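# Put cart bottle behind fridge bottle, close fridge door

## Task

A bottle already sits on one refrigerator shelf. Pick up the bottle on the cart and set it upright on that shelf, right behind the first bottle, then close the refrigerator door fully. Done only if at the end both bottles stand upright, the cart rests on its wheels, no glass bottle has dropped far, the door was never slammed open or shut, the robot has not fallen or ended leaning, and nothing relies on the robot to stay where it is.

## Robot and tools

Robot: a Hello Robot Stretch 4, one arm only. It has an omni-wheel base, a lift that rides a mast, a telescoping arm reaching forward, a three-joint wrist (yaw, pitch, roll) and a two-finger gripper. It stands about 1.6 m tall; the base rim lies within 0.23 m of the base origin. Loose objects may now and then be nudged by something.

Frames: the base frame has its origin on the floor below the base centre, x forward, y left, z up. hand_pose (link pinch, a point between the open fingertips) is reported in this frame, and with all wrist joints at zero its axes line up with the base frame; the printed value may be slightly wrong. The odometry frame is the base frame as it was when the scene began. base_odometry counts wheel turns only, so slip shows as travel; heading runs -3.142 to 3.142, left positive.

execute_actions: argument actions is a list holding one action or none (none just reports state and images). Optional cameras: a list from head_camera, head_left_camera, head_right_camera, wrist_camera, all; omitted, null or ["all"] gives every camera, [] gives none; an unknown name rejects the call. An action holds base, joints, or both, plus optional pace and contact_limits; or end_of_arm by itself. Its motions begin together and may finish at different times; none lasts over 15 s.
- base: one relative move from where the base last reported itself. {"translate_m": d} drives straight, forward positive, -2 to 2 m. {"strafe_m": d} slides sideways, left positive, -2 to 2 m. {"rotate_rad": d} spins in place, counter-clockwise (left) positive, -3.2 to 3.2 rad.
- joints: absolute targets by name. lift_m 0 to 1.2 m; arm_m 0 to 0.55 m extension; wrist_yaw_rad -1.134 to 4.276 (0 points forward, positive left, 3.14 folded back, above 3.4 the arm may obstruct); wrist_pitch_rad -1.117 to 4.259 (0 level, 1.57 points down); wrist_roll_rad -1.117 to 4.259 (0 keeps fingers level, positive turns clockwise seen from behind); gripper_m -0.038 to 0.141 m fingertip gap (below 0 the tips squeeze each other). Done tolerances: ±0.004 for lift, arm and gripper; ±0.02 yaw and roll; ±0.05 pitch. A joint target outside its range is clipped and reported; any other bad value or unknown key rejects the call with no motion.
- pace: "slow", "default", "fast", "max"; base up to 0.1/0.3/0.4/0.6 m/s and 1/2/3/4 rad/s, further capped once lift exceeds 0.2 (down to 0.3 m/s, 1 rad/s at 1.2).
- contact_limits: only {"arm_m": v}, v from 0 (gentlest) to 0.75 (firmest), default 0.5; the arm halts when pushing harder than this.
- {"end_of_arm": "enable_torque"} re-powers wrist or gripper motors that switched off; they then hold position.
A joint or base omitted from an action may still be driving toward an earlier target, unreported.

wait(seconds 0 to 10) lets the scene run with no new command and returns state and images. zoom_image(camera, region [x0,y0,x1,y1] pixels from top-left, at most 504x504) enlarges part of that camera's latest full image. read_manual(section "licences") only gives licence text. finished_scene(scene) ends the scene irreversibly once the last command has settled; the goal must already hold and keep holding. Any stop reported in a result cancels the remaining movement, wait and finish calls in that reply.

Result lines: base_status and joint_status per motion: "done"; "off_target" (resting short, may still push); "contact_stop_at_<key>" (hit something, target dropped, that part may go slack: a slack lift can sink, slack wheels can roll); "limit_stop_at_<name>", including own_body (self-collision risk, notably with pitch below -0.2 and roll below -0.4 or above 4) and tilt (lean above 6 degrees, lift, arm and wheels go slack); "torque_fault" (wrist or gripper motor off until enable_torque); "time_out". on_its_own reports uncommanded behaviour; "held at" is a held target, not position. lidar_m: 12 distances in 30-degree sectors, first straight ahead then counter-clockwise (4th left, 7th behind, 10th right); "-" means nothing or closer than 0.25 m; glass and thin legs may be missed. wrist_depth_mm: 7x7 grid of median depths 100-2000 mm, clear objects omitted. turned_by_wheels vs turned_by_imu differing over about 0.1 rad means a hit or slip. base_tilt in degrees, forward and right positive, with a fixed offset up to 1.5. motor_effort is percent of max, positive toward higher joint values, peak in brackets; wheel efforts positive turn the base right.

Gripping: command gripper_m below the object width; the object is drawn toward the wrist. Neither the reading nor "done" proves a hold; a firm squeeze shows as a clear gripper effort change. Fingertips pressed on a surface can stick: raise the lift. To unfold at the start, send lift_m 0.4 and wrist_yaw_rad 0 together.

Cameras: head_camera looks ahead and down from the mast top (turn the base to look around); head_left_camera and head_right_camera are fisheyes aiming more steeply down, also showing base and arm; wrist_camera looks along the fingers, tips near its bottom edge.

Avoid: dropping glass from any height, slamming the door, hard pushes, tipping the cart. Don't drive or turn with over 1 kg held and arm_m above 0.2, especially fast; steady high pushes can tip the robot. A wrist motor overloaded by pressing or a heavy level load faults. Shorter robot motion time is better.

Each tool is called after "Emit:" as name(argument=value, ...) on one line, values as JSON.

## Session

Emit:
execute_actions(actions=[])

Scene clock: 0.00 s.
base_odometry: x=+0.000 y=+0.000 heading=+0.000 (m, m, rad; odometry frame)
turned_by_wheels: +0.000 (rad since the last result)
turned_by_imu: +0.000 (rad since the last result)
base_tilt: forward=+1.1 right=+0.6 (deg)
lidar_m: 1.87 1.64 2.23 1.70 0.68 0.67 0.80 1.32 1.45 1.70 1.10 1.22
base_status: not commanded
joint_positions: lift_m=+0.122 arm_m=+0.001 wrist_yaw_rad=+3.224 wrist_pitch_rad=+0.019 wrist_roll_rad=+0.001 gripper_m=+0.057
joint_status: not commanded
motor_effort: lift_m=+19 arm_m=-1 wrist_yaw_rad=-2 wrist_pitch_rad=-8 wrist_roll_rad=-1 gripper_m=-2 wheel_0=+0 wheel_1=+0 wheel_2=+1 (%)
hand_pose: x=-0.1224 y=+0.0633 z=+0.2945 quat_wxyz=(-0.041, -0.010, +0.000, +0.999) (m; base frame)
wrist_depth_mm: - - 134 - 1708 750 732 / - - 133 1229 1098 1008 931 / - 105 133 1576 1756 1464 1281 / - 124 140 - 1863 1499 1255 / 188 1499 1756 1808 1756 1464 1255 / 195 1138 198 1205 196 1118 1078 / 198 274 809 106 759 715 759
pictures: head_camera, head_left_camera, head_right_camera, wrist_camera
camera_calibration (this result's frames):
wrist_camera: T_world_to_cam=[[-0.0663714, 0.997506, -0.0239957, -0.065295], [0.023587, -0.0224735, -0.999469, 0.353332], [-0.997516, -0.0669022, -0.0220366, 0.114079], [0, 0, 0, 1]] pos_world=[0.101128, 0.0807049, 0.354092]
Images, in order (width x height): head_camera 420x560, head_left_camera 420x672, head_right_camera 420x672, wrist_camera 616x392.

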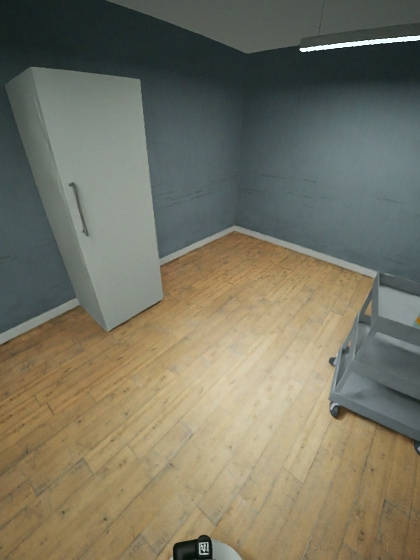

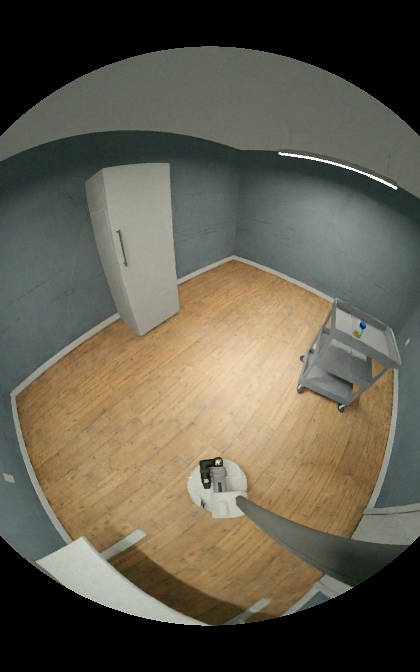

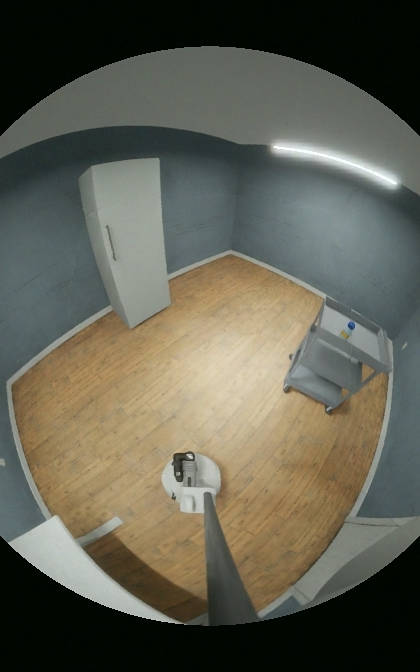

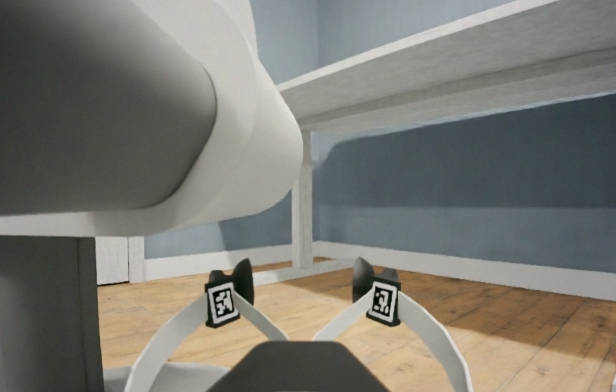

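Emit:
execute_actions(actions=[{"base":{"rotate_rad":0.255},"joints":{"lift_m":0.4,"gripper_m":0.12},"pace":"fast"}], cameras=[])

Emit:
execute_actions(actions=[{"base":{"translate_m":0.95},"joints":{"lift_m":0.78,"wrist_yaw_rad":0,"wrist_pitch_rad":0},"pace":"fast"}], cameras=[])

Emit:
execute_actions(actions=[{"base":{"rotate_rad":0.555}}], cameras=["head_camera","wrist_camera"])

Scene clock: 2.50 s.
base_odometry: x=+0.000 y=+0.000 heading=+0.254 (m, m, rad; odometry frame)
turned_by_wheels: +0.254 (rad since the last result)
turned_by_imu: +0.253 (rad since the last result)
base_tilt: forward=+0.9 right=+0.6 (deg)
lidar_m: 1.65 1.95 2.11 0.71 0.65 0.70 0.96 1.43 1.52 1.21 1.12 3.29
base_status: done
joint_positions: lift_m=+0.400 arm_m=+0.001 wrist_yaw_rad=+3.224 wrist_pitch_rad=+0.019 wrist_roll_rad=+0.001 gripper_m=+0.120
joint_status: all done
motor_effort: lift_m=+21(24) arm_m=-1(1) wrist_yaw_rad=-3(0) wrist_pitch_rad=-9(8) wrist_roll_rad=-1(1) gripper_m=+0(3) wheel_0=-3(7) wheel_1=-5(11) wheel_2=-3(10) (%)
hand_pose: x=-0.1224 y=+0.0633 z=+0.5725 quat_wxyz=(-0.041, -0.010, +0.000, +0.999) (m; base frame)
wrist_depth_mm: - - 134 1863 - 1661 1336 / - - 133 1808 - 1661 1366 / - 105 133 1808 - 1618 1308 / - 124 139 1863 1618 1537 1308 / 188 1430 1618 1808 1983 1661 1366 / 195 1430 1576 1808 1618 1576 1336 / 198 1308 1464 106 1430 1336 1308
pictures: none
No camera images: the call's "cameras" was empty. Leave "cameras" out to get every camera's image.

Scene clock: 6.17 s.
base_odometry: x=+0.919 y=+0.239 heading=+0.255 (m, m, rad; odometry frame)
turned_by_wheels: +0.000 (rad since the last result)
turned_by_imu: -0.002 (rad since the last result)
base_tilt: forward=+1.0 right=+0.6 (deg)
lidar_m: 0.84 0.74 1.49 2.00 1.96 1.34 1.68 2.27 1.03 1.12 2.74 2.08
base_status: done
joint_positions: lift_m=+0.780 arm_m=+0.001 wrist_yaw_rad=+0.000 wrist_pitch_rad=+0.003 wrist_roll_rad=+0.001 gripper_m=+0.120
joint_status: all done
motor_effort: lift_m=+21(22) arm_m=-1(1) wrist_yaw_rad=-2(11) wrist_pitch_rad=-10(11) wrist_roll_rad=-1(1) gripper_m=-1(0) wheel_0=+2(9) wheel_1=+4(11) wheel_2=-1(11) (%)
hand_pose: x=+0.4608 y=-0.0874 z=+0.9573 quat_wxyz=(+1.000, +0.001, +0.001, +0.000) (m; base frame)
wrist_depth_mm: 549 603 691 798 1808 - - / 544 609 691 788 1808 - - / 544 609 683 788 1756 - - / 549 603 691 788 1808 - - / 544 603 683 788 1756 - - / 539 574 668 768 1708 - - / 539 585 661 106 1808 - -
pictures: none
No camera images: the call's "cameras" was empty. Leave "cameras" out to get every camera's image.

Scene clock: 7.50 s.
base_odometry: x=+0.919 y=+0.239 heading=+0.809 (m, m, rad; odometry frame)
turned_by_wheels: +0.554 (rad since the last result)
turned_by_imu: +0.552 (rad since the last result)
base_tilt: forward=+1.1 right=+0.5 (deg)
lidar_m: 0.74 1.49 2.04 1.95 1.30 1.66 2.28 1.07 1.17 2.74 2.01 0.83
base_status: done
joint_positions: lift_m=+0.780 arm_m=+0.001 wrist_yaw_rad=+0.000 wrist_pitch_rad=+0.003 wrist_roll_rad=+0.001 gripper_m=+0.120
joint_status: not commanded
motor_effort: lift_m=+21(21) arm_m=-1(1) wrist_yaw_rad=-3(2) wrist_pitch_rad=-9(10) wrist_roll_rad=-1(1) gripper_m=-1(0) wheel_0=-4(11) wheel_1=-6(12) wheel_2=-2(10) (%)
hand_pose: x=+0.4608 y=-0.0874 z=+0.9573 quat_wxyz=(+1.000, +0.001, +0.001, +0.000) (m; base frame)
wrist_depth_mm: 1255 1255 1229 597 591 591 585 / 1255 1255 1229 597 591 591 585 / 1255 1229 1229 591 591 591 580 / 1255 1229 1229 591 585 585 585 / 1229 1229 1205 591 585 585 580 / 1255 1229 1229 591 591 585 580 / 1255 1255 1229 106 585 585 580
pictures: head_camera, wrist_camera
camera_calibration (this result's frames):
wrist_camera: T_world_to_cam=[[-0.015563, -0.999585, -0.0242607, -0.0580037], [-0.00503027, 0.0243416, -0.999691, 1.01613], [0.999866, -0.0154362, -0.00540701, -0.23141], [0, 0, 0, 1]] pos_world=[0.235587, -0.0862859, 1.01315]
Images, in order (width x height): head_camera 420x560, wrist_camera 616x392.

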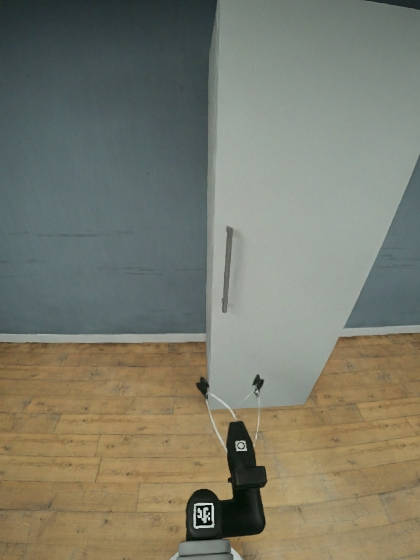

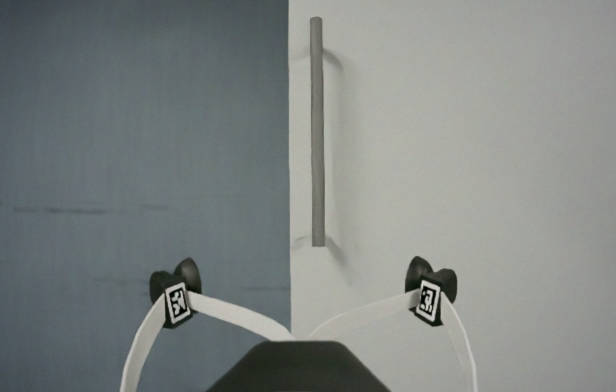

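Emit:
execute_actions(actions=[{"base":{"strafe_m":-0.022},"joints":{"lift_m":0.88,"arm_m":0.31,"gripper_m":0.07},"contact_limits":{"arm_m":0.2}}], cameras=["wrist_camera"])

Emit:
execute_actions(actions=[{"joints":{"gripper_m":-0.02}}], cameras=["wrist_camera"])

Emit:
execute_actions(actions=[{"joints":{"arm_m":0.13},"base":{"strafe_m":-0.02},"pace":"slow"}], cameras=["wrist_camera","head_camera"])

Scene clock: 10.17 s.
base_odometry: x=+0.935 y=+0.224 heading=+0.809 (m, m, rad; odometry frame)
turned_by_wheels: +0.000 (rad since the last result)
turned_by_imu: +0.000 (rad since the last result)
base_tilt: forward=+1.1 right=+0.6 (deg)
lidar_m: 0.75 1.49 2.06 1.96 1.35 1.76 2.28 1.03 1.16 2.72 1.99 0.82
base_status: done
joint_positions: lift_m=+0.880 arm_m=+0.309 wrist_yaw_rad=+0.000 wrist_pitch_rad=+0.002 wrist_roll_rad=+0.001 gripper_m=+0.070
joint_status: all done
motor_effort: lift_m=+22(22) arm_m=+5(6) wrist_yaw_rad=-1(0) wrist_pitch_rad=-9(8) wrist_roll_rad=-1(1) gripper_m=-2(3) wheel_0=+1(9) wheel_1=-2(17) wheel_2=+0(1) (%)
contact_limits: arm_m 0.2
hand_pose: x=+0.7686 y=-0.0874 z=+1.0573 quat_wxyz=(+1.000, +0.001, +0.001, +0.000) (m; base frame)
wrist_depth_mm: 931 917 931 282 281 279 279 / 931 931 917 282 281 279 278 / 931 917 931 282 279 278 278 / 931 931 931 281 279 278 278 / 931 931 917 279 279 278 277 / 931 917 193 279 195 277 278 / 931 904 917 106 278 277 276
pictures: wrist_camera
camera_calibration (this result's frames):
wrist_camera: T_world_to_cam=[[-0.0156241, -0.999583, -0.0242663, -0.0507527], [-0.00467487, 0.0243421, -0.999693, 1.11744], [0.999867, -0.0155059, -0.00505324, -0.539023], [0, 0, 0, 1]] pos_world=[0.543382, -0.0862903, 1.11314]
Images, in order (width x height): wrist_camera 616x392.

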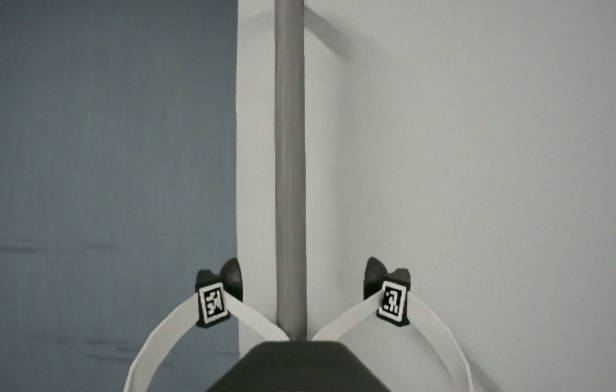

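Scene clock: 11.80 s.
base_odometry: x=+0.935 y=+0.224 heading=+0.809 (m, m, rad; odometry frame)
turned_by_wheels: +0.000 (rad since the last result)
turned_by_imu: +0.000 (rad since the last result)
base_tilt: forward=+1.0 right=+0.6 (deg)
lidar_m: 0.74 1.50 2.06 1.97 1.37 1.74 2.28 1.04 1.14 2.73 2.00 0.83
base_status: not commanded
joint_positions: lift_m=+0.880 arm_m=+0.310 wrist_yaw_rad=+0.009 wrist_pitch_rad=+0.002 wrist_roll_rad=+0.001 gripper_m=-0.019
joint_status: all done
on_its_own: wrist_yaw_rad is at rest, and its effort (-28) is outside its rest range (-13 to +13)
motor_effort: lift_m=+22(22) arm_m=+1(5) wrist_yaw_rad=-28(28) wrist_pitch_rad=-9(8) wrist_roll_rad=-1(1) gripper_m=-23(26) wheel_0=+2(2) wheel_1=-2(2) wheel_2=+4(4) (%)
hand_pose: x=+0.7701 y=-0.0847 z=+1.0573 quat_wxyz=(+1.000, +0.001, +0.001, +0.005) (m; base frame)
wrist_depth_mm: 946 931 917 278 278 276 273 / 946 931 931 279 277 276 273 / 931 917 917 278 277 274 273 / 931 931 931 278 276 273 273 / 931 931 917 277 276 273 272 / 931 931 183 210 182 273 272 / 931 931 917 106 274 272 271
pictures: wrist_camera
camera_calibration (this result's frames):
wrist_camera: T_world_to_cam=[[-0.00628198, -0.999686, -0.0242657, -0.0552337], [-0.00491938, 0.0242967, -0.999693, 1.11756], [0.999968, -0.00616068, -0.00507047, -0.539792], [0, 0, 0, 1]] pos_world=[0.544926, -0.0856949, 1.11314]
Images, in order (width x height): wrist_camera 616x392.

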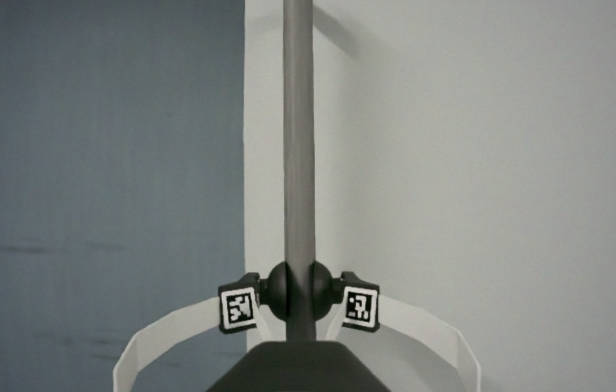

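Scene clock: 14.90 s.
base_odometry: x=+0.950 y=+0.211 heading=+0.809 (m, m, rad; odometry frame)
turned_by_wheels: +0.000 (rad since the last result)
turned_by_imu: -0.001 (rad since the last result)
base_tilt: forward=+1.1 right=+0.6 (deg)
lidar_m: 0.75 1.49 2.04 1.99 1.38 1.77 2.27 1.03 1.13 2.70 2.00 0.83
base_status: done
joint_positions: lift_m=+0.880 arm_m=+0.131 wrist_yaw_rad=+0.000 wrist_pitch_rad=+0.002 wrist_roll_rad=+0.001 gripper_m=-0.020
joint_status: all done
motor_effort: lift_m=+22(22) arm_m=-5(16) wrist_yaw_rad=-2(56) wrist_pitch_rad=-9(8) wrist_roll_rad=-1(1) gripper_m=-13(24) wheel_0=+2(14) wheel_1=-6(6) wheel_2=+0(8) (%)
hand_pose: x=+0.5903 y=-0.0874 z=+1.0573 quat_wxyz=(+1.000, +0.001, +0.001, +0.000) (m; base frame)
wrist_depth_mm: 1118 1118 1098 462 459 455 455 / 1138 1098 1118 462 459 459 455 / 1118 1118 1098 459 459 459 455 / 1098 1118 1098 459 459 455 455 / 1098 1118 1098 459 459 455 452 / 1118 1118 182 201 181 455 455 / 1118 1098 1098 106 455 452 452
pictures: head_camera, wrist_camera
camera_calibration (this result's frames):
wrist_camera: T_world_to_cam=[[-0.0157123, -0.999582, -0.0242655, -0.0535129], [-0.00471981, 0.0243424, -0.999693, 1.11662], [0.999865, -0.0155929, -0.00510031, -0.360681], [0, 0, 0, 1]] pos_world=[0.365061, -0.0862958, 1.11314]
Images, in order (width x height): head_camera 420x560, wrist_camera 616x392.

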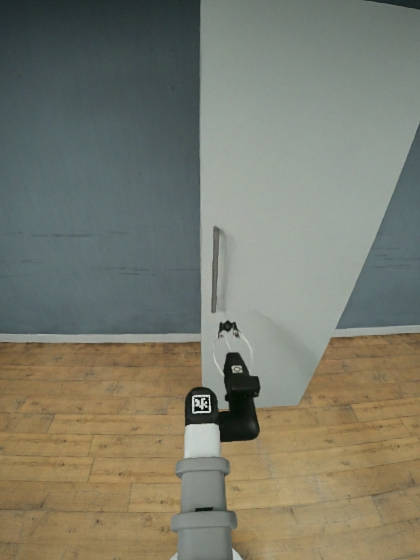

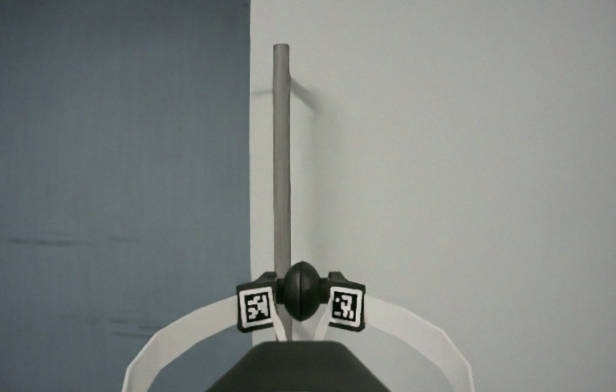

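Slipped. Retry deeper, centred, harder grip.

Emit:
execute_actions(actions=[{"base":{"strafe_m":0.027},"joints":{"gripper_m":0.06}}], cameras=[])

Emit:
execute_actions(actions=[{"joints":{"arm_m":0.338},"contact_limits":{"arm_m":0.2}}], cameras=[])

Emit:
execute_actions(actions=[{"joints":{"gripper_m":-0.038}}], cameras=["wrist_camera"])

Emit:
execute_actions(actions=[{"joints":{"arm_m":0.24},"pace":"slow"}], cameras=["wrist_camera","head_camera"])

Scene clock: 16.90 s.
base_odometry: x=+0.930 y=+0.229 heading=+0.809 (m, m, rad; odometry frame)
turned_by_wheels: +0.000 (rad since the last result)
turned_by_imu: +0.000 (rad since the last result)
base_tilt: forward=+1.0 right=+0.6 (deg)
lidar_m: 0.76 1.49 2.04 1.97 1.35 1.70 2.27 1.03 1.15 2.74 2.02 0.82
base_status: done
joint_positions: lift_m=+0.880 arm_m=+0.131 wrist_yaw_rad=+0.000 wrist_pitch_rad=+0.002 wrist_roll_rad=+0.001 gripper_m=+0.060
joint_status: all done
motor_effort: lift_m=+22(22) arm_m=-5(5) wrist_yaw_rad=-3(3) wrist_pitch_rad=-8(10) wrist_roll_rad=-1(0) gripper_m=-2(15) wheel_0=+0(7) wheel_1=+1(8) wheel_2=+0(1) (%)
hand_pose: x=+0.5903 y=-0.0874 z=+1.0573 quat_wxyz=(+1.000, +0.001, +0.001, +0.000) (m; base frame)
wrist_depth_mm: 1118 1098 1098 462 459 459 455 / 1098 1098 1118 459 459 459 455 / 1118 1098 1098 462 459 455 455 / 1118 1098 1098 462 455 455 452 / 1098 1118 1098 462 459 455 455 / 1118 1118 196 459 192 452 452 / 1098 1118 1098 106 455 455 452
pictures: none
No camera images: the call's "cameras" was empty. Leave "cameras" out to get every camera's image.

Scene clock: 18.63 s.
base_odometry: x=+0.930 y=+0.229 heading=+0.809 (m, m, rad; odometry frame)
turned_by_wheels: +0.000 (rad since the last result)
turned_by_imu: +0.000 (rad since the last result)
base_tilt: forward=+1.1 right=+0.5 (deg)
lidar_m: 0.73 1.47 2.05 1.93 1.31 1.73 2.27 1.04 1.16 2.73 2.02 0.82
base_status: not commanded
joint_positions: lift_m=+0.880 arm_m=+0.337 wrist_yaw_rad=+0.000 wrist_pitch_rad=+0.002 wrist_roll_rad=+0.001 gripper_m=+0.060
joint_status: all done
motor_effort: lift_m=+22(22) arm_m=+5(1) wrist_yaw_rad=-2(1) wrist_pitch_rad=-9(8) wrist_roll_rad=-1(1) gripper_m=-2(4) wheel_0=+0(0) wheel_1=+1(1) wheel_2=+0(0) (%)
contact_limits: arm_m 0.2
hand_pose: x=+0.7966 y=-0.0874 z=+1.0573 quat_wxyz=(+1.000, +0.001, +0.001, +0.000) (m; base frame)
wrist_depth_mm: 904 891 904 253 252 251 - / 904 904 891 253 252 251 251 / 891 891 891 253 252 251 250 / 891 891 891 253 252 251 249 / 904 891 891 252 251 250 249 / 904 891 196 252 192 249 249 / 891 891 891 106 250 249 -
pictures: none
No camera images: the call's "cameras" was empty. Leave "cameras" out to get every camera's image.

Scene clock: 20.40 s.
base_odometry: x=+0.930 y=+0.230 heading=+0.810 (m, m, rad; odometry frame)
turned_by_wheels: +0.002 (rad since the last result)
turned_by_imu: -0.030 (rad since the last result)
base_tilt: forward=+1.1 right=+0.6 (deg)
lidar_m: 0.71 1.45 1.98 1.96 1.35 1.70 2.27 1.05 1.11 2.75 2.09 0.83
base_status: not commanded
joint_positions: lift_m=+0.880 arm_m=+0.339 wrist_yaw_rad=+0.024 wrist_pitch_rad=+0.003 wrist_roll_rad=+0.001 gripper_m=-0.037
joint_status: all done
on_its_own: wrist_yaw_rad is at rest, and its effort (-70) is outside its rest range (-13 to +13)
motor_effort: lift_m=+22(22) arm_m=-8(8) wrist_yaw_rad=-70(70) wrist_pitch_rad=-11(11) wrist_roll_rad=+0(1) gripper_m=-28(28) wheel_0=+3(5) wheel_1=-1(1) wheel_2=+19(19) (%)
hand_pose: x=+0.8008 y=-0.0806 z=+1.0571 quat_wxyz=(+1.000, +0.000, +0.002, +0.012) (m; base frame)
wrist_depth_mm: 891 891 891 242 241 240 - / 891 891 878 241 241 240 239 / 904 891 878 241 241 239 239 / 878 891 878 241 240 238 237 / 891 878 891 240 240 238 237 / 891 878 182 181 179 237 237 / 891 878 878 106 238 237 -
pictures: wrist_camera
camera_calibration (this result's frames):
wrist_camera: T_world_to_cam=[[0.00786682, -0.999675, -0.0242538, -0.0622807], [-0.00600496, 0.0242069, -0.999689, 1.11828], [0.999951, 0.00801001, -0.00581258, -0.56851], [0, 0, 0, 1]] pos_world=[0.575687, -0.0847768, 1.11312]
Images, in order (width x height): wrist_camera 616x392.

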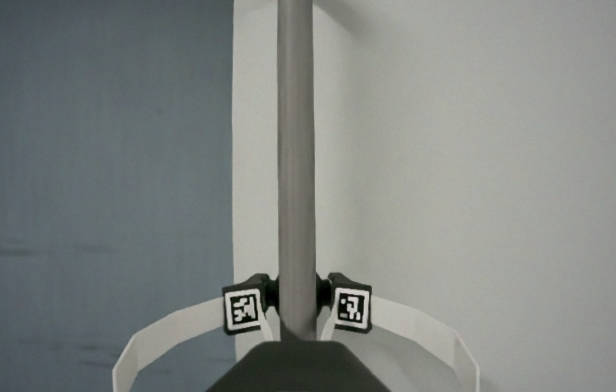

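Scene clock: 22.67 s.
base_odometry: x=+0.930 y=+0.229 heading=+0.808 (m, m, rad; odometry frame)
turned_by_wheels: -0.002 (rad since the last result)
turned_by_imu: +0.000 (rad since the last result)
base_tilt: forward=+1.1 right=+0.5 (deg)
lidar_m: 0.62 1.47 1.95 1.95 1.32 1.68 2.26 1.06 1.15 2.72 2.09 0.72
base_status: not commanded
joint_positions: lift_m=+0.880 arm_m=+0.241 wrist_yaw_rad=-0.008 wrist_pitch_rad=+0.002 wrist_roll_rad=+0.001 gripper_m=-0.038
joint_status: all done
on_its_own: wrist_yaw_rad is at rest, and its effort (+21) is outside its rest range (-13 to +13)
motor_effort: lift_m=+19(21) arm_m=-6(24) wrist_yaw_rad=+21(86) wrist_pitch_rad=-9(31) wrist_roll_rad=-1(0) gripper_m=-19(30) wheel_0=-5(7) wheel_1=-3(3) wheel_2=-1(24) (%)
hand_pose: x=+0.6998 y=-0.0896 z=+1.0575 quat_wxyz=(+1.000, +0.001, +0.001, -0.004) (m; base frame)
wrist_depth_mm: 976 976 976 229 249 266 282 / 976 976 976 229 249 265 281 / 960 976 976 229 248 264 279 / 960 976 976 176 247 264 278 / 960 976 960 177 247 264 278 / 960 976 180 182 180 263 278 / 960 976 976 106 247 263 278
pictures: head_camera, wrist_camera
camera_calibration (this result's frames):
wrist_camera: T_world_to_cam=[[-0.0233811, -0.999432, -0.0242709, -0.0486106], [-0.0045761, 0.0243843, -0.999692, 1.11728], [0.999716, -0.0232629, -0.00514363, -0.470799], [0, 0, 0, 1]] pos_world=[0.474642, -0.0867793, 1.11334]
Images, in order (width x height): head_camera 420x560, wrist_camera 616x392.

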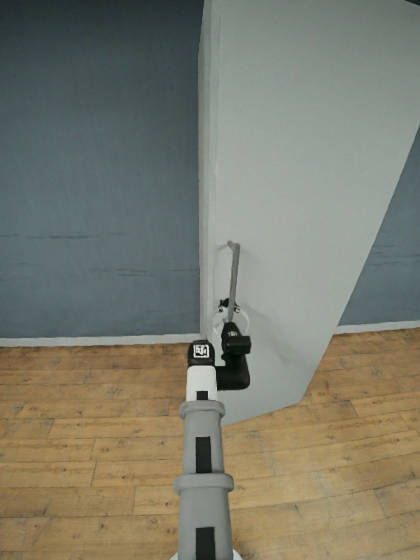

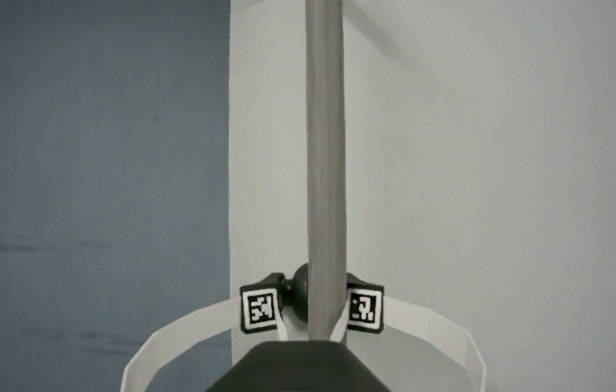

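Emit:
execute_actions(actions=[{"joints":{"arm_m":0.12},"base":{"strafe_m":-0.08},"pace":"slow"}], cameras=[])

Emit:
execute_actions(actions=[{"joints":{"arm_m":0.04},"base":{"strafe_m":-0.08},"pace":"slow"}], cameras=["wrist_camera","head_camera"])

Scene clock: 25.73 s.
base_odometry: x=+0.988 y=+0.174 heading=+0.808 (m, m, rad; odometry frame)
turned_by_wheels: +0.000 (rad since the last result)
turned_by_imu: +0.000 (rad since the last result)
base_tilt: forward=+1.0 right=+0.5 (deg)
lidar_m: 0.53 1.47 2.00 2.04 1.41 1.82 2.30 1.00 1.12 2.67 2.08 0.64
base_status: done
joint_positions: lift_m=+0.880 arm_m=+0.121 wrist_yaw_rad=+0.000 wrist_pitch_rad=+0.002 wrist_roll_rad=+0.001 gripper_m=-0.038
joint_status: all done
motor_effort: lift_m=+19(20) arm_m=-5(5) wrist_yaw_rad=-3(32) wrist_pitch_rad=-9(10) wrist_roll_rad=-1(1) gripper_m=-19(21) wheel_0=+2(13) wheel_1=-5(8) wheel_2=+3(5) (%)
hand_pose: x=+0.5803 y=-0.0873 z=+1.0575 quat_wxyz=(+1.000, +0.001, +0.001, +0.000) (m; base frame)
wrist_depth_mm: 1098 1118 229 239 283 327 373 / 1098 1098 229 239 282 327 370 / 1098 1118 229 238 281 325 373 / 1098 1118 228 238 281 322 370 / 1098 1098 227 237 279 320 370 / 1098 1098 180 178 179 322 364 / 1098 1078 223 106 278 322 366
pictures: none
No camera images: the call's "cameras" was empty. Leave "cameras" out to get every camera's image.

Scene clock: 27.80 s.
base_odometry: x=+1.046 y=+0.119 heading=+0.808 (m, m, rad; odometry frame)
turned_by_wheels: +0.000 (rad since the last result)
turned_by_imu: +0.000 (rad since the last result)
base_tilt: forward=+0.9 right=+0.6 (deg)
lidar_m: 0.41 1.46 2.00 2.10 1.47 1.95 2.28 0.96 1.10 2.59 2.09 0.56
base_status: done
joint_positions: lift_m=+0.880 arm_m=+0.041 wrist_yaw_rad=+0.002 wrist_pitch_rad=+0.002 wrist_roll_rad=+0.001 gripper_m=-0.038
joint_status: all done
motor_effort: lift_m=+19(19) arm_m=-5(4) wrist_yaw_rad=-9(30) wrist_pitch_rad=-9(10) wrist_roll_rad=-1(1) gripper_m=-18(21) wheel_0=+3(14) wheel_1=-6(14) wheel_2=-1(1) (%)
hand_pose: x=+0.5005 y=-0.0867 z=+1.0575 quat_wxyz=(+1.000, +0.001, +0.001, +0.001) (m; base frame)
wrist_depth_mm: 1205 1182 212 251 307 402 544 / 1182 1182 213 251 304 394 530 / 1182 1182 212 249 303 389 517 / 1182 1182 212 248 303 387 517 / 1182 1205 211 248 300 387 512 / 1182 1182 180 173 181 389 517 / 1182 210 205 106 300 389 521
pictures: head_camera, wrist_camera
camera_calibration (this result's frames):
wrist_camera: T_world_to_cam=[[-0.0133756, -0.999616, -0.0242703, -0.0554118], [-0.00481954, 0.0243366, -0.999692, 1.11642], [0.999899, -0.0132546, -0.00514321, -0.270658], [0, 0, 0, 1]] pos_world=[0.27527, -0.0861479, 1.11334]
Images, in order (width x height): head_camera 420x560, wrist_camera 616x392.

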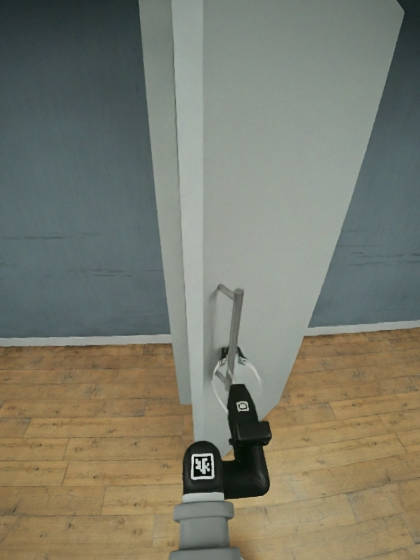

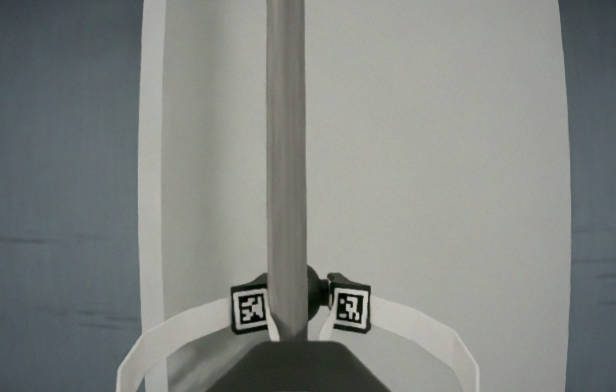

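Emit:
execute_actions(actions=[{"joints":{"arm_m":0.115},"base":{"translate_m":-0.11},"pace":"slow"}], cameras=[])

Emit:
execute_actions(actions=[{"joints":{"arm_m":0.05},"base":{"strafe_m":-0.13},"pace":"slow"}], cameras=["wrist_camera","head_camera"])

Scene clock: 30.93 s.
base_odometry: x=+0.970 y=+0.040 heading=+0.806 (m, m, rad; odometry frame)
turned_by_wheels: -0.002 (rad since the last result)
turned_by_imu: -0.003 (rad since the last result)
base_tilt: forward=+1.1 right=+0.7 (deg)
lidar_m: 0.51 1.56 2.13 2.10 1.47 1.92 2.17 0.86 0.96 2.58 2.25 0.66
base_status: done
joint_positions: lift_m=+0.880 arm_m=+0.115 wrist_yaw_rad=-0.012 wrist_pitch_rad=+0.003 wrist_roll_rad=+0.001 gripper_m=-0.037
joint_status: all done
on_its_own: wrist_yaw_rad is at rest, and its effort (+35) is outside its rest range (-13 to +13)
motor_effort: lift_m=+19(19) arm_m=-2(6) wrist_yaw_rad=+35(34) wrist_pitch_rad=-11(9) wrist_roll_rad=-1(1) gripper_m=-25(25) wheel_0=-19(19) wheel_1=-12(14) wheel_2=+3(10) (%)
hand_pose: x=+0.5737 y=-0.0910 z=+1.0573 quat_wxyz=(+1.000, +0.001, +0.001, -0.006) (m; base frame)
wrist_depth_mm: 1205 1229 213 237 332 469 1281 / 1205 1229 213 236 330 466 1281 / 1182 1205 213 237 327 455 1281 / 1205 1205 213 236 325 452 1255 / 1182 1205 212 214 325 452 1255 / 1205 1205 183 184 180 452 1255 / 1182 1205 206 106 325 410 1255
pictures: none
No camera images: the call's "cameras" was empty. Leave "cameras" out to get every camera's image.

Scene clock: 33.40 s.
base_odometry: x=+1.064 y=-0.050 heading=+0.805 (m, m, rad; odometry frame)
turned_by_wheels: +0.000 (rad since the last result)
turned_by_imu: -0.004 (rad since the last result)
base_tilt: forward=+1.0 right=+0.7 (deg)
lidar_m: 0.42 1.02 2.17 2.14 1.59 2.05 2.18 0.78 0.94 2.46 2.25 0.68
base_status: done
joint_positions: lift_m=+0.880 arm_m=+0.051 wrist_yaw_rad=+0.000 wrist_pitch_rad=+0.003 wrist_roll_rad=+0.001 gripper_m=-0.038
joint_status: all done
motor_effort: lift_m=+19(19) arm_m=-5(10) wrist_yaw_rad=-2(33) wrist_pitch_rad=-10(13) wrist_roll_rad=-1(1) gripper_m=-19(26) wheel_0=+2(14) wheel_1=-5(17) wheel_2=-1(4) (%)
hand_pose: x=+0.5103 y=-0.0873 z=+1.0574 quat_wxyz=(+1.000, +0.001, +0.001, +0.000) (m; base frame)
wrist_depth_mm: 1281 181 204 238 410 1308 1336 / 1281 180 204 238 407 1336 1308 / 1281 179 204 237 402 1308 1308 / 1308 179 204 237 399 1308 1308 / 1281 178 203 236 397 1336 1308 / 1255 179 181 173 179 1308 1308 / 1255 172 194 106 397 1308 1308
pictures: head_camera, wrist_camera
camera_calibration (this result's frames):
wrist_camera: T_world_to_cam=[[-0.0154552, -0.999586, -0.024262, -0.054826], [-0.00530661, 0.0243466, -0.999689, 1.11657], [0.999866, -0.0153216, -0.0056807, -0.280058], [0, 0, 0, 1]] pos_world=[0.285099, -0.086279, 1.1133]
Images, in order (width x height): head_camera 420x560, wrist_camera 616x392.

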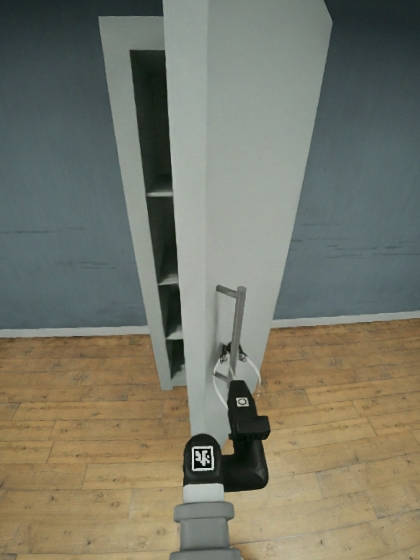

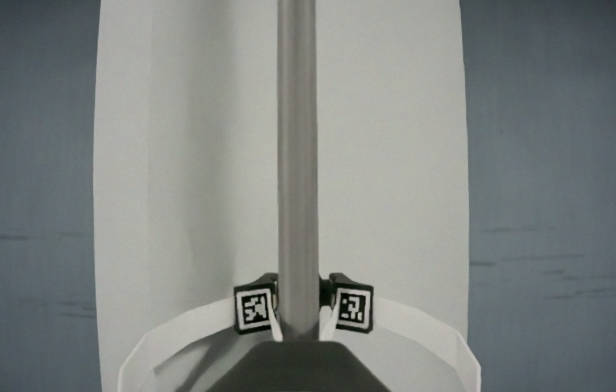

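Emit:
execute_actions(actions=[{"joints":{"arm_m":0.02},"base":{"strafe_m":-0.15},"pace":"slow"}], cameras=[])

Emit:
execute_actions(actions=[{"base":{"strafe_m":-0.17},"pace":"slow"}], cameras=["wrist_camera","head_left_camera"])

Scene clock: 38.13 s.
base_odometry: x=+1.172 y=-0.154 heading=+0.805 (m, m, rad; odometry frame)
turned_by_wheels: +0.000 (rad since the last result)
turned_by_imu: -0.001 (rad since the last result)
base_tilt: forward=+1.0 right=+0.5 (deg)
lidar_m: 0.35 1.03 2.16 2.16 1.68 2.25 2.17 0.74 0.89 2.30 2.28 1.61
base_status: done
joint_positions: lift_m=+0.880 arm_m=+0.021 wrist_yaw_rad=+0.000 wrist_pitch_rad=+0.003 wrist_roll_rad=+0.001 gripper_m=-0.038
joint_status: all done
motor_effort: lift_m=+19(19) arm_m=-4(5) wrist_yaw_rad=-3(9) wrist_pitch_rad=-11(12) wrist_roll_rad=-1(1) gripper_m=-18(19) wheel_0=+1(6) wheel_1=-5(11) wheel_2=+0(1) (%)
hand_pose: x=+0.4802 y=-0.0873 z=+1.0574 quat_wxyz=(+1.000, +0.001, +0.001, +0.000) (m; base frame)
wrist_depth_mm: 136 132 187 143 1366 1366 1366 / 137 133 189 142 1336 1336 1336 / 136 133 189 141 1336 1336 1366 / 136 133 188 141 1336 1336 1336 / 136 133 187 140 1366 1336 1366 / 136 131 176 140 179 1336 1336 / 135 125 174 106 1336 1308 1366
pictures: none
No camera images: the call's "cameras" was empty. Leave "cameras" out to get every camera's image.

Scene clock: 40.97 s.
base_odometry: x=+1.294 y=-0.272 heading=+0.805 (m, m, rad; odometry frame)
turned_by_wheels: +0.000 (rad since the last result)
turned_by_imu: -0.001 (rad since the last result)
base_tilt: forward=+1.0 right=+0.6 (deg)
lidar_m: 0.32 1.05 2.14 2.16 1.90 2.27 0.68 0.68 2.25 2.13 2.19 1.63
base_status: done
joint_positions: lift_m=+0.880 arm_m=+0.021 wrist_yaw_rad=+0.000 wrist_pitch_rad=+0.003 wrist_roll_rad=+0.001 gripper_m=-0.038
joint_status: not commanded
motor_effort: lift_m=+19(19) arm_m=-3(4) wrist_yaw_rad=-2(4) wrist_pitch_rad=-10(10) wrist_roll_rad=-1(1) gripper_m=-20(20) wheel_0=+4(8) wheel_1=-6(9) wheel_2=-1(1) (%)
hand_pose: x=+0.4800 y=-0.0874 z=+1.0574 quat_wxyz=(+1.000, +0.001, +0.001, +0.000) (m; base frame)
wrist_depth_mm: - 121 213 132 1336 1366 1336 / - 122 214 131 1336 1366 1366 / - 123 215 131 1336 1366 1366 / - 123 214 130 1366 1366 1336 / - 122 213 130 1366 1366 1336 / - 121 176 129 179 1336 1336 / - 117 186 106 1336 1336 1366
pictures: head_left_camera, wrist_camera
camera_calibration (this result's frames):
wrist_camera: T_world_to_cam=[[-0.0155593, -0.999585, -0.0242635, -0.0552717], [-0.00519133, 0.0243469, -0.99969, 1.11639], [0.999865, -0.0154286, -0.005568, -0.249948], [0, 0, 0, 1]] pos_world=[0.254849, -0.0862857, 1.11331]
Images, in order (width x height): head_left_camera 420x672, wrist_camera 616x392.

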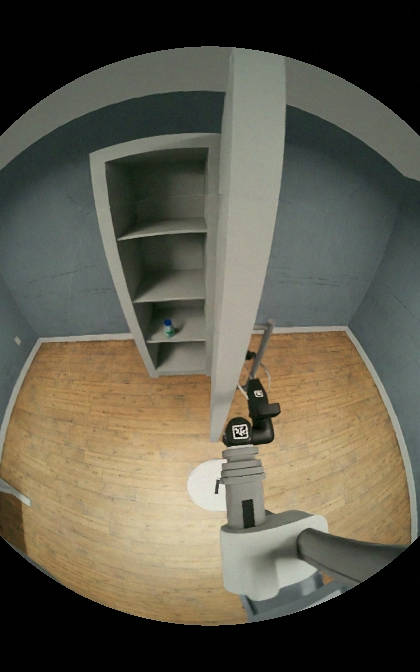

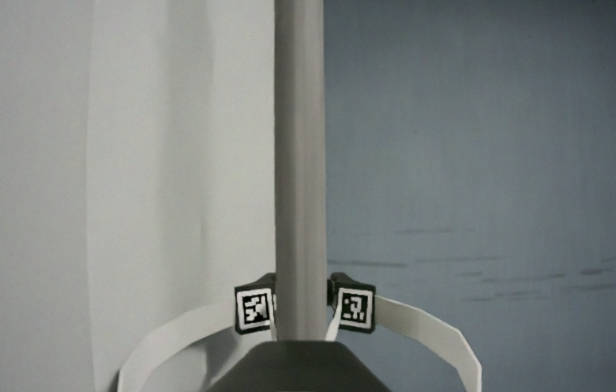

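Emit:
execute_actions(actions=[{"base":{"strafe_m":-0.08},"joints":{"gripper_m":0.04},"pace":"slow"}], cameras=[])

Emit:
execute_actions(actions=[{"base":{"translate_m":-0.17},"joints":{"arm_m":0},"pace":"slow"}], cameras=["head_left_camera"])

Emit:
execute_actions(actions=[{"base":{"rotate_rad":-2.6},"joints":{"wrist_pitch_rad":0.5,"gripper_m":0.11,"lift_m":0.92}}], cameras=["wrist_camera","head_camera"])

Scene clock: 44.20 s.
base_odometry: x=+1.351 y=-0.327 heading=+0.806 (m, m, rad; odometry frame)
turned_by_wheels: +0.001 (rad since the last result)
turned_by_imu: +0.001 (rad since the last result)
base_tilt: forward=+1.1 right=+0.6 (deg)
lidar_m: 0.31 1.04 2.17 2.18 1.94 2.31 0.66 0.68 2.17 2.05 2.13 1.64
base_status: done
joint_positions: lift_m=+0.880 arm_m=+0.020 wrist_yaw_rad=+0.011 wrist_pitch_rad=+0.002 wrist_roll_rad=+0.001 gripper_m=+0.040
joint_status: all done
on_its_own: wrist_yaw_rad is at rest, and its effort (-34) is outside its rest range (-13 to +13)
motor_effort: lift_m=+19(19) arm_m=+0(3) wrist_yaw_rad=-34(42) wrist_pitch_rad=-8(10) wrist_roll_rad=-1(1) gripper_m=-5(24) wheel_0=+15(19) wheel_1=-3(6) wheel_2=+0(1) (%)
hand_pose: x=+0.4804 y=-0.0841 z=+1.0577 quat_wxyz=(+1.000, +0.001, +0.001, +0.006) (m; base frame)
wrist_depth_mm: 107 149 212 1336 1336 1336 1336 / 108 151 215 1366 1366 1366 1336 / 109 152 216 1336 1336 1336 1336 / 109 152 216 1366 1336 1336 1336 / 108 151 213 1336 1336 1336 1336 / 107 147 176 1336 194 1308 1336 / - 135 230 106 1336 1336 1336
pictures: none
No camera images: the call's "cameras" was empty. Leave "cameras" out to get every camera's image.

Scene clock: 47.20 s.
base_odometry: x=+1.234 y=-0.449 heading=+0.805 (m, m, rad; odometry frame)
turned_by_wheels: -0.001 (rad since the last result)
turned_by_imu: +0.000 (rad since the last result)
base_tilt: forward=+1.0 right=+0.5 (deg)
lidar_m: 0.49 1.20 2.41 1.92 1.95 2.11 0.52 0.52 2.16 2.06 2.13 1.80
base_status: done
joint_positions: lift_m=+0.880 arm_m=+0.002 wrist_yaw_rad=+0.000 wrist_pitch_rad=+0.003 wrist_roll_rad=+0.001 gripper_m=+0.040
joint_status: all done
joint sent to its limit — the command would take arm_m past its lower limit, so that joint was sent only as far as its limit.
motor_effort: lift_m=+19(19) arm_m=-5(4) wrist_yaw_rad=-3(52) wrist_pitch_rad=-11(13) wrist_roll_rad=-1(1) gripper_m=-3(11) wheel_0=-4(10) wheel_1=-5(14) wheel_2=+2(21) (%)
hand_pose: x=+0.4614 y=-0.0874 z=+1.0574 quat_wxyz=(+1.000, +0.001, +0.001, +0.000) (m; base frame)
wrist_depth_mm: 960 1098 327 1499 1537 1576 1576 / 976 289 330 1537 1576 1537 1576 / 976 289 332 1537 1537 1576 1576 / 991 287 332 1537 1537 1537 1576 / 976 287 287 1537 1537 1537 1576 / 960 1098 194 1537 195 1537 1537 / 946 1078 286 106 1537 1537 1537
pictures: head_left_camera
Images, in order (width x height): head_left_camera 420x672.

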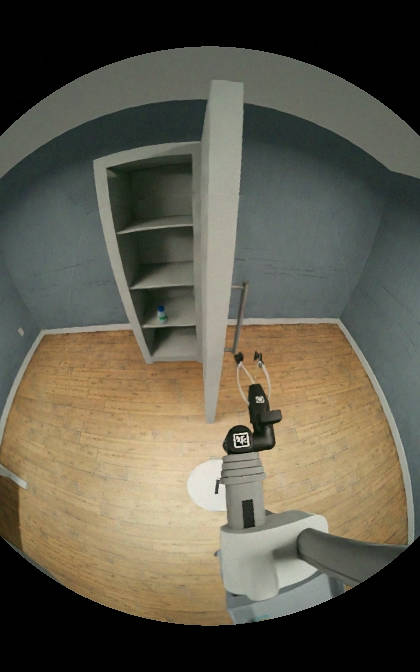

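Scene clock: 49.80 s.
base_odometry: x=+1.234 y=-0.449 heading=-1.794 (m, m, rad; odometry frame)
turned_by_wheels: -2.599 (rad since the last result)
turned_by_imu: -2.588 (rad since the last result)
base_tilt: forward=+1.1 right=+0.5 (deg)
lidar_m: 0.51 2.19 2.06 2.14 1.81 0.48 1.23 2.41 1.90 1.94 2.08 0.50
base_status: done
joint_positions: lift_m=+0.920 arm_m=+0.002 wrist_yaw_rad=+0.000 wrist_pitch_rad=+0.502 wrist_roll_rad=+0.001 gripper_m=+0.110
joint_status: all done
motor_effort: lift_m=+20(22) arm_m=-5(5) wrist_yaw_rad=-2(2) wrist_pitch_rad=-7(8) wrist_roll_rad=-1(1) gripper_m=+0(4) wheel_0=+2(10) wheel_1=+4(9) wheel_2=+2(9) (%)
hand_pose: x=+0.4258 y=-0.0874 z=+0.9594 quat_wxyz=(+0.969, +0.001, +0.248, +0.000) (m; base frame)
wrist_depth_mm: 1756 - - 1863 1661 1499 1336 / 1808 - - 1921 1708 1537 1430 / 1863 - - 917 904 866 1464 / 1983 - 654 699 654 647 1576 / 1863 1808 517 539 517 508 1661 / 1499 1464 407 387 347 407 1430 / 1308 1281 723 106 384 338 1229
pictures: head_camera, wrist_camera
camera_calibration (this result's frames):
wrist_camera: T_world_to_cam=[[-0.0255155, -0.99958, -0.0137745, -0.0643893], [-0.482875, 0.0243886, -0.87535, 1.10225], [0.875318, -0.0156836, -0.483294, 0.315003], [0, 0, 0, 1]] pos_world=[0.254876, -0.0863041, 1.1162]
Images, in order (width x height): head_camera 420x560, wrist_camera 616x392.

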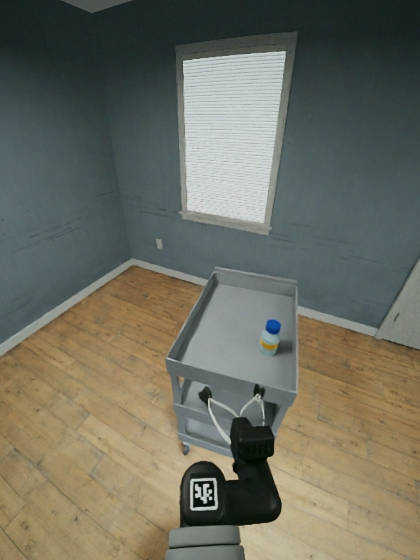

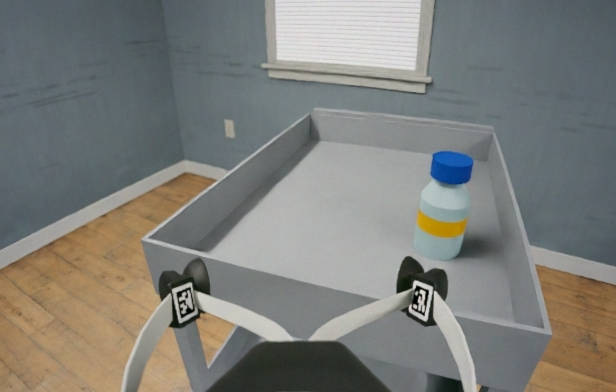

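Emit:
execute_actions(actions=[{"base":{"rotate_rad":-0.265},"joints":{"arm_m":0.26}}], cameras=["wrist_camera"])

Scene clock: 52.23 s.
base_odometry: x=+1.234 y=-0.449 heading=-2.058 (m, m, rad; odometry frame)
turned_by_wheels: -0.264 (rad since the last result)
turned_by_imu: -0.263 (rad since the last result)
base_tilt: forward=+1.1 right=+0.6 (deg)
lidar_m: 0.51 0.55 2.07 2.08 2.06 0.49 0.49 2.00 2.64 1.90 2.14 0.52
base_status: done
joint_positions: lift_m=+0.920 arm_m=+0.259 wrist_yaw_rad=+0.000 wrist_pitch_rad=+0.502 wrist_roll_rad=+0.001 gripper_m=+0.110
joint_status: all done
motor_effort: lift_m=+20(20) arm_m=+5(6) wrist_yaw_rad=-2(1) wrist_pitch_rad=-7(8) wrist_roll_rad=-1(1) gripper_m=-1(1) wheel_0=+3(7) wheel_1=+5(11) wheel_2=+2(9) (%)
hand_pose: x=+0.6830 y=-0.0874 z=+0.9593 quat_wxyz=(+0.969, +0.000, +0.248, +0.000) (m; base frame)
wrist_depth_mm: 1708 1576 1537 1430 1366 1281 1229 / 1863 1708 1576 1537 1430 1366 1281 / - 1863 1708 1576 1537 1464 1397 / - 661 691 691 1576 1576 1464 / 480 535 539 312 535 1661 1618 / 421 433 404 293 314 1499 1499 / 368 359 377 106 364 1255 1255
pictures: wrist_camera
camera_calibration (this result's frames):
wrist_camera: T_world_to_cam=[[-0.0253204, -0.999585, -0.0137705, -0.0579161], [-0.483013, 0.0242932, -0.875276, 1.2264], [0.875247, -0.015511, -0.483427, 0.0900841], [0, 0, 0, 1]] pos_world=[0.512055, -0.0862879, 1.11619]
Images, in order (width x height): wrist_camera 616x392.

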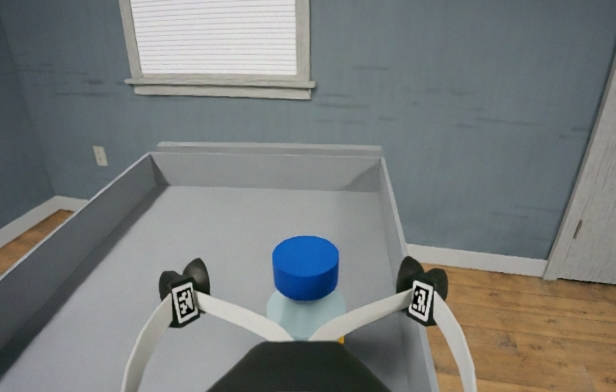

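Emit:
execute_actions(actions=[{"joints":{"arm_m":0.322,"gripper_m":0.095,"lift_m":0.89}}], cameras=[])

Emit:
execute_actions(actions=[{"joints":{"lift_m":0.822},"pace":"slow"}], cameras=["wrist_camera"])

Emit:
execute_actions(actions=[{"joints":{"gripper_m":0.025}}], cameras=["wrist_camera"])

Scene clock: 53.80 s.
base_odometry: x=+1.234 y=-0.449 heading=-2.058 (m, m, rad; odometry frame)
turned_by_wheels: +0.000 (rad since the last result)
turned_by_imu: +0.000 (rad since the last result)
base_tilt: forward=+1.1 right=+0.6 (deg)
lidar_m: 0.51 0.56 2.07 2.07 2.05 0.52 0.49 1.97 2.64 1.89 2.15 0.53
base_status: not commanded
joint_positions: lift_m=+0.890 arm_m=+0.321 wrist_yaw_rad=+0.000 wrist_pitch_rad=+0.502 wrist_roll_rad=+0.001 gripper_m=+0.095
joint_status: all done
motor_effort: lift_m=+16(20) arm_m=+5(2) wrist_yaw_rad=-2(2) wrist_pitch_rad=-6(9) wrist_roll_rad=-1(1) gripper_m=-2(1) wheel_0=+3(3) wheel_1=+5(5) wheel_2=+2(2) (%)
hand_pose: x=+0.7450 y=-0.0874 z=+0.9297 quat_wxyz=(+0.969, +0.000, +0.248, +0.000) (m; base frame)
wrist_depth_mm: 1618 1537 1464 1366 1308 1229 1182 / 1808 1661 1576 1464 1366 1281 1229 / 1921 1756 676 668 1499 1397 1308 / - 591 627 627 627 1464 1397 / 439 488 484 484 484 1618 1537 / 389 394 214 210 196 1464 1430 / 334 325 342 106 329 1205 1229
pictures: none
No camera images: the call's "cameras" was empty. Leave "cameras" out to get every camera's image.

Scene clock: 55.27 s.
base_odometry: x=+1.234 y=-0.449 heading=-2.058 (m, m, rad; odometry frame)
turned_by_wheels: +0.000 (rad since the last result)
turned_by_imu: +0.000 (rad since the last result)
base_tilt: forward=+1.0 right=+0.6 (deg)
lidar_m: 0.50 0.55 2.07 2.06 2.03 0.51 0.48 1.97 2.65 1.90 2.15 0.53
base_status: not commanded
joint_positions: lift_m=+0.822 arm_m=+0.321 wrist_yaw_rad=+0.000 wrist_pitch_rad=+0.502 wrist_roll_rad=+0.001 gripper_m=+0.095
joint_status: all done
motor_effort: lift_m=+16(16) arm_m=+5(5) wrist_yaw_rad=-2(2) wrist_pitch_rad=-9(7) wrist_roll_rad=+0(1) gripper_m=-2(1) wheel_0=+3(3) wheel_1=+6(5) wheel_2=+2(2) (%)
hand_pose: x=+0.7450 y=-0.0874 z=+0.8617 quat_wxyz=(+0.969, +0.000, +0.248, +0.000) (m; base frame)
wrist_depth_mm: 1661 1537 1464 1366 1308 1229 1160 / 1756 1661 1499 1430 1366 1308 1229 / 1863 597 603 591 591 1366 1336 / 433 484 480 180 452 1499 1397 / 370 370 373 193 355 1576 1537 / 298 301 201 194 196 1255 1336 / 255 250 262 106 260 185 1182
pictures: wrist_camera
camera_calibration (this result's frames):
wrist_camera: T_world_to_cam=[[-0.0253342, -0.999584, -0.0137705, -0.0576834], [-0.483013, 0.0242999, -0.875276, 1.1709], [0.875247, -0.0155231, -0.483427, -0.0113886], [0, 0, 0, 1]] pos_world=[0.574068, -0.0862891, 1.01856]
Images, in order (width x height): wrist_camera 616x392.

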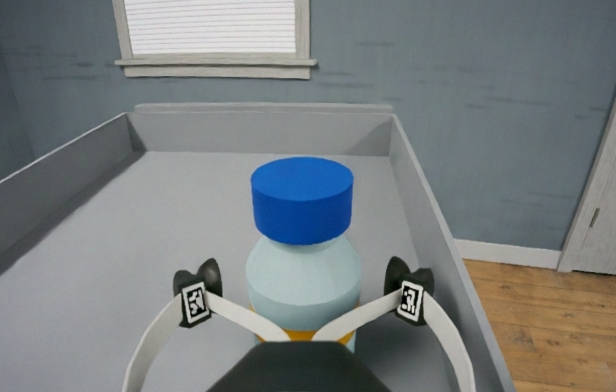

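Scene clock: 56.77 s.
base_odometry: x=+1.234 y=-0.449 heading=-2.058 (m, m, rad; odometry frame)
turned_by_wheels: +0.000 (rad since the last result)
turned_by_imu: +0.000 (rad since the last result)
base_tilt: forward=+1.0 right=+0.5 (deg)
lidar_m: 0.51 0.58 2.07 2.05 2.05 0.48 0.49 1.98 2.64 1.92 2.17 0.54
base_status: not commanded
joint_positions: lift_m=+0.822 arm_m=+0.321 wrist_yaw_rad=+0.000 wrist_pitch_rad=+0.505 wrist_roll_rad=+0.001 gripper_m=+0.025
joint_status: all done
motor_effort: lift_m=+17(17) arm_m=+5(5) wrist_yaw_rad=-1(2) wrist_pitch_rad=-16(18) wrist_roll_rad=-1(1) gripper_m=-22(20) wheel_0=+3(4) wheel_1=+6(5) wheel_2=+2(2) (%)
hand_pose: x=+0.7445 y=-0.0874 z=+0.8608 quat_wxyz=(+0.968, +0.000, +0.250, +0.000) (m; base frame)
wrist_depth_mm: 1618 1537 1464 1366 1308 1229 1182 / 1808 1661 1537 1430 1366 1308 1255 / 1863 597 603 591 585 1397 1336 / 427 477 473 168 442 1499 1430 / 366 366 368 180 349 1576 1499 / 294 296 188 181 189 260 1336 / 254 247 251 106 256 200 1160
pictures: wrist_camera
camera_calibration (this result's frames):
wrist_camera: T_world_to_cam=[[-0.0253998, -0.999584, -0.0136862, -0.0577366], [-0.485899, 0.0243091, -0.873677, 1.17065], [0.873646, -0.0155411, -0.486314, -0.00775831], [0, 0, 0, 1]] pos_world=[0.574131, -0.0862907, 1.01821]
Images, in order (width x height): wrist_camera 616x392.

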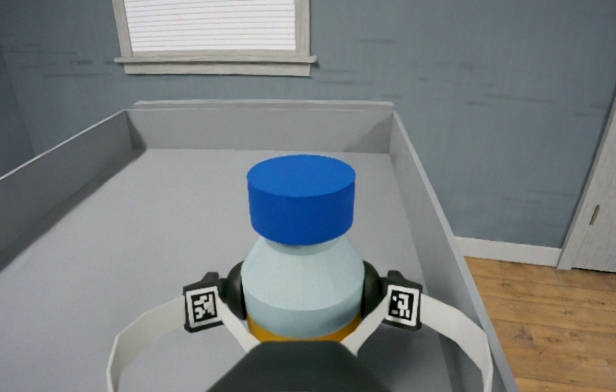

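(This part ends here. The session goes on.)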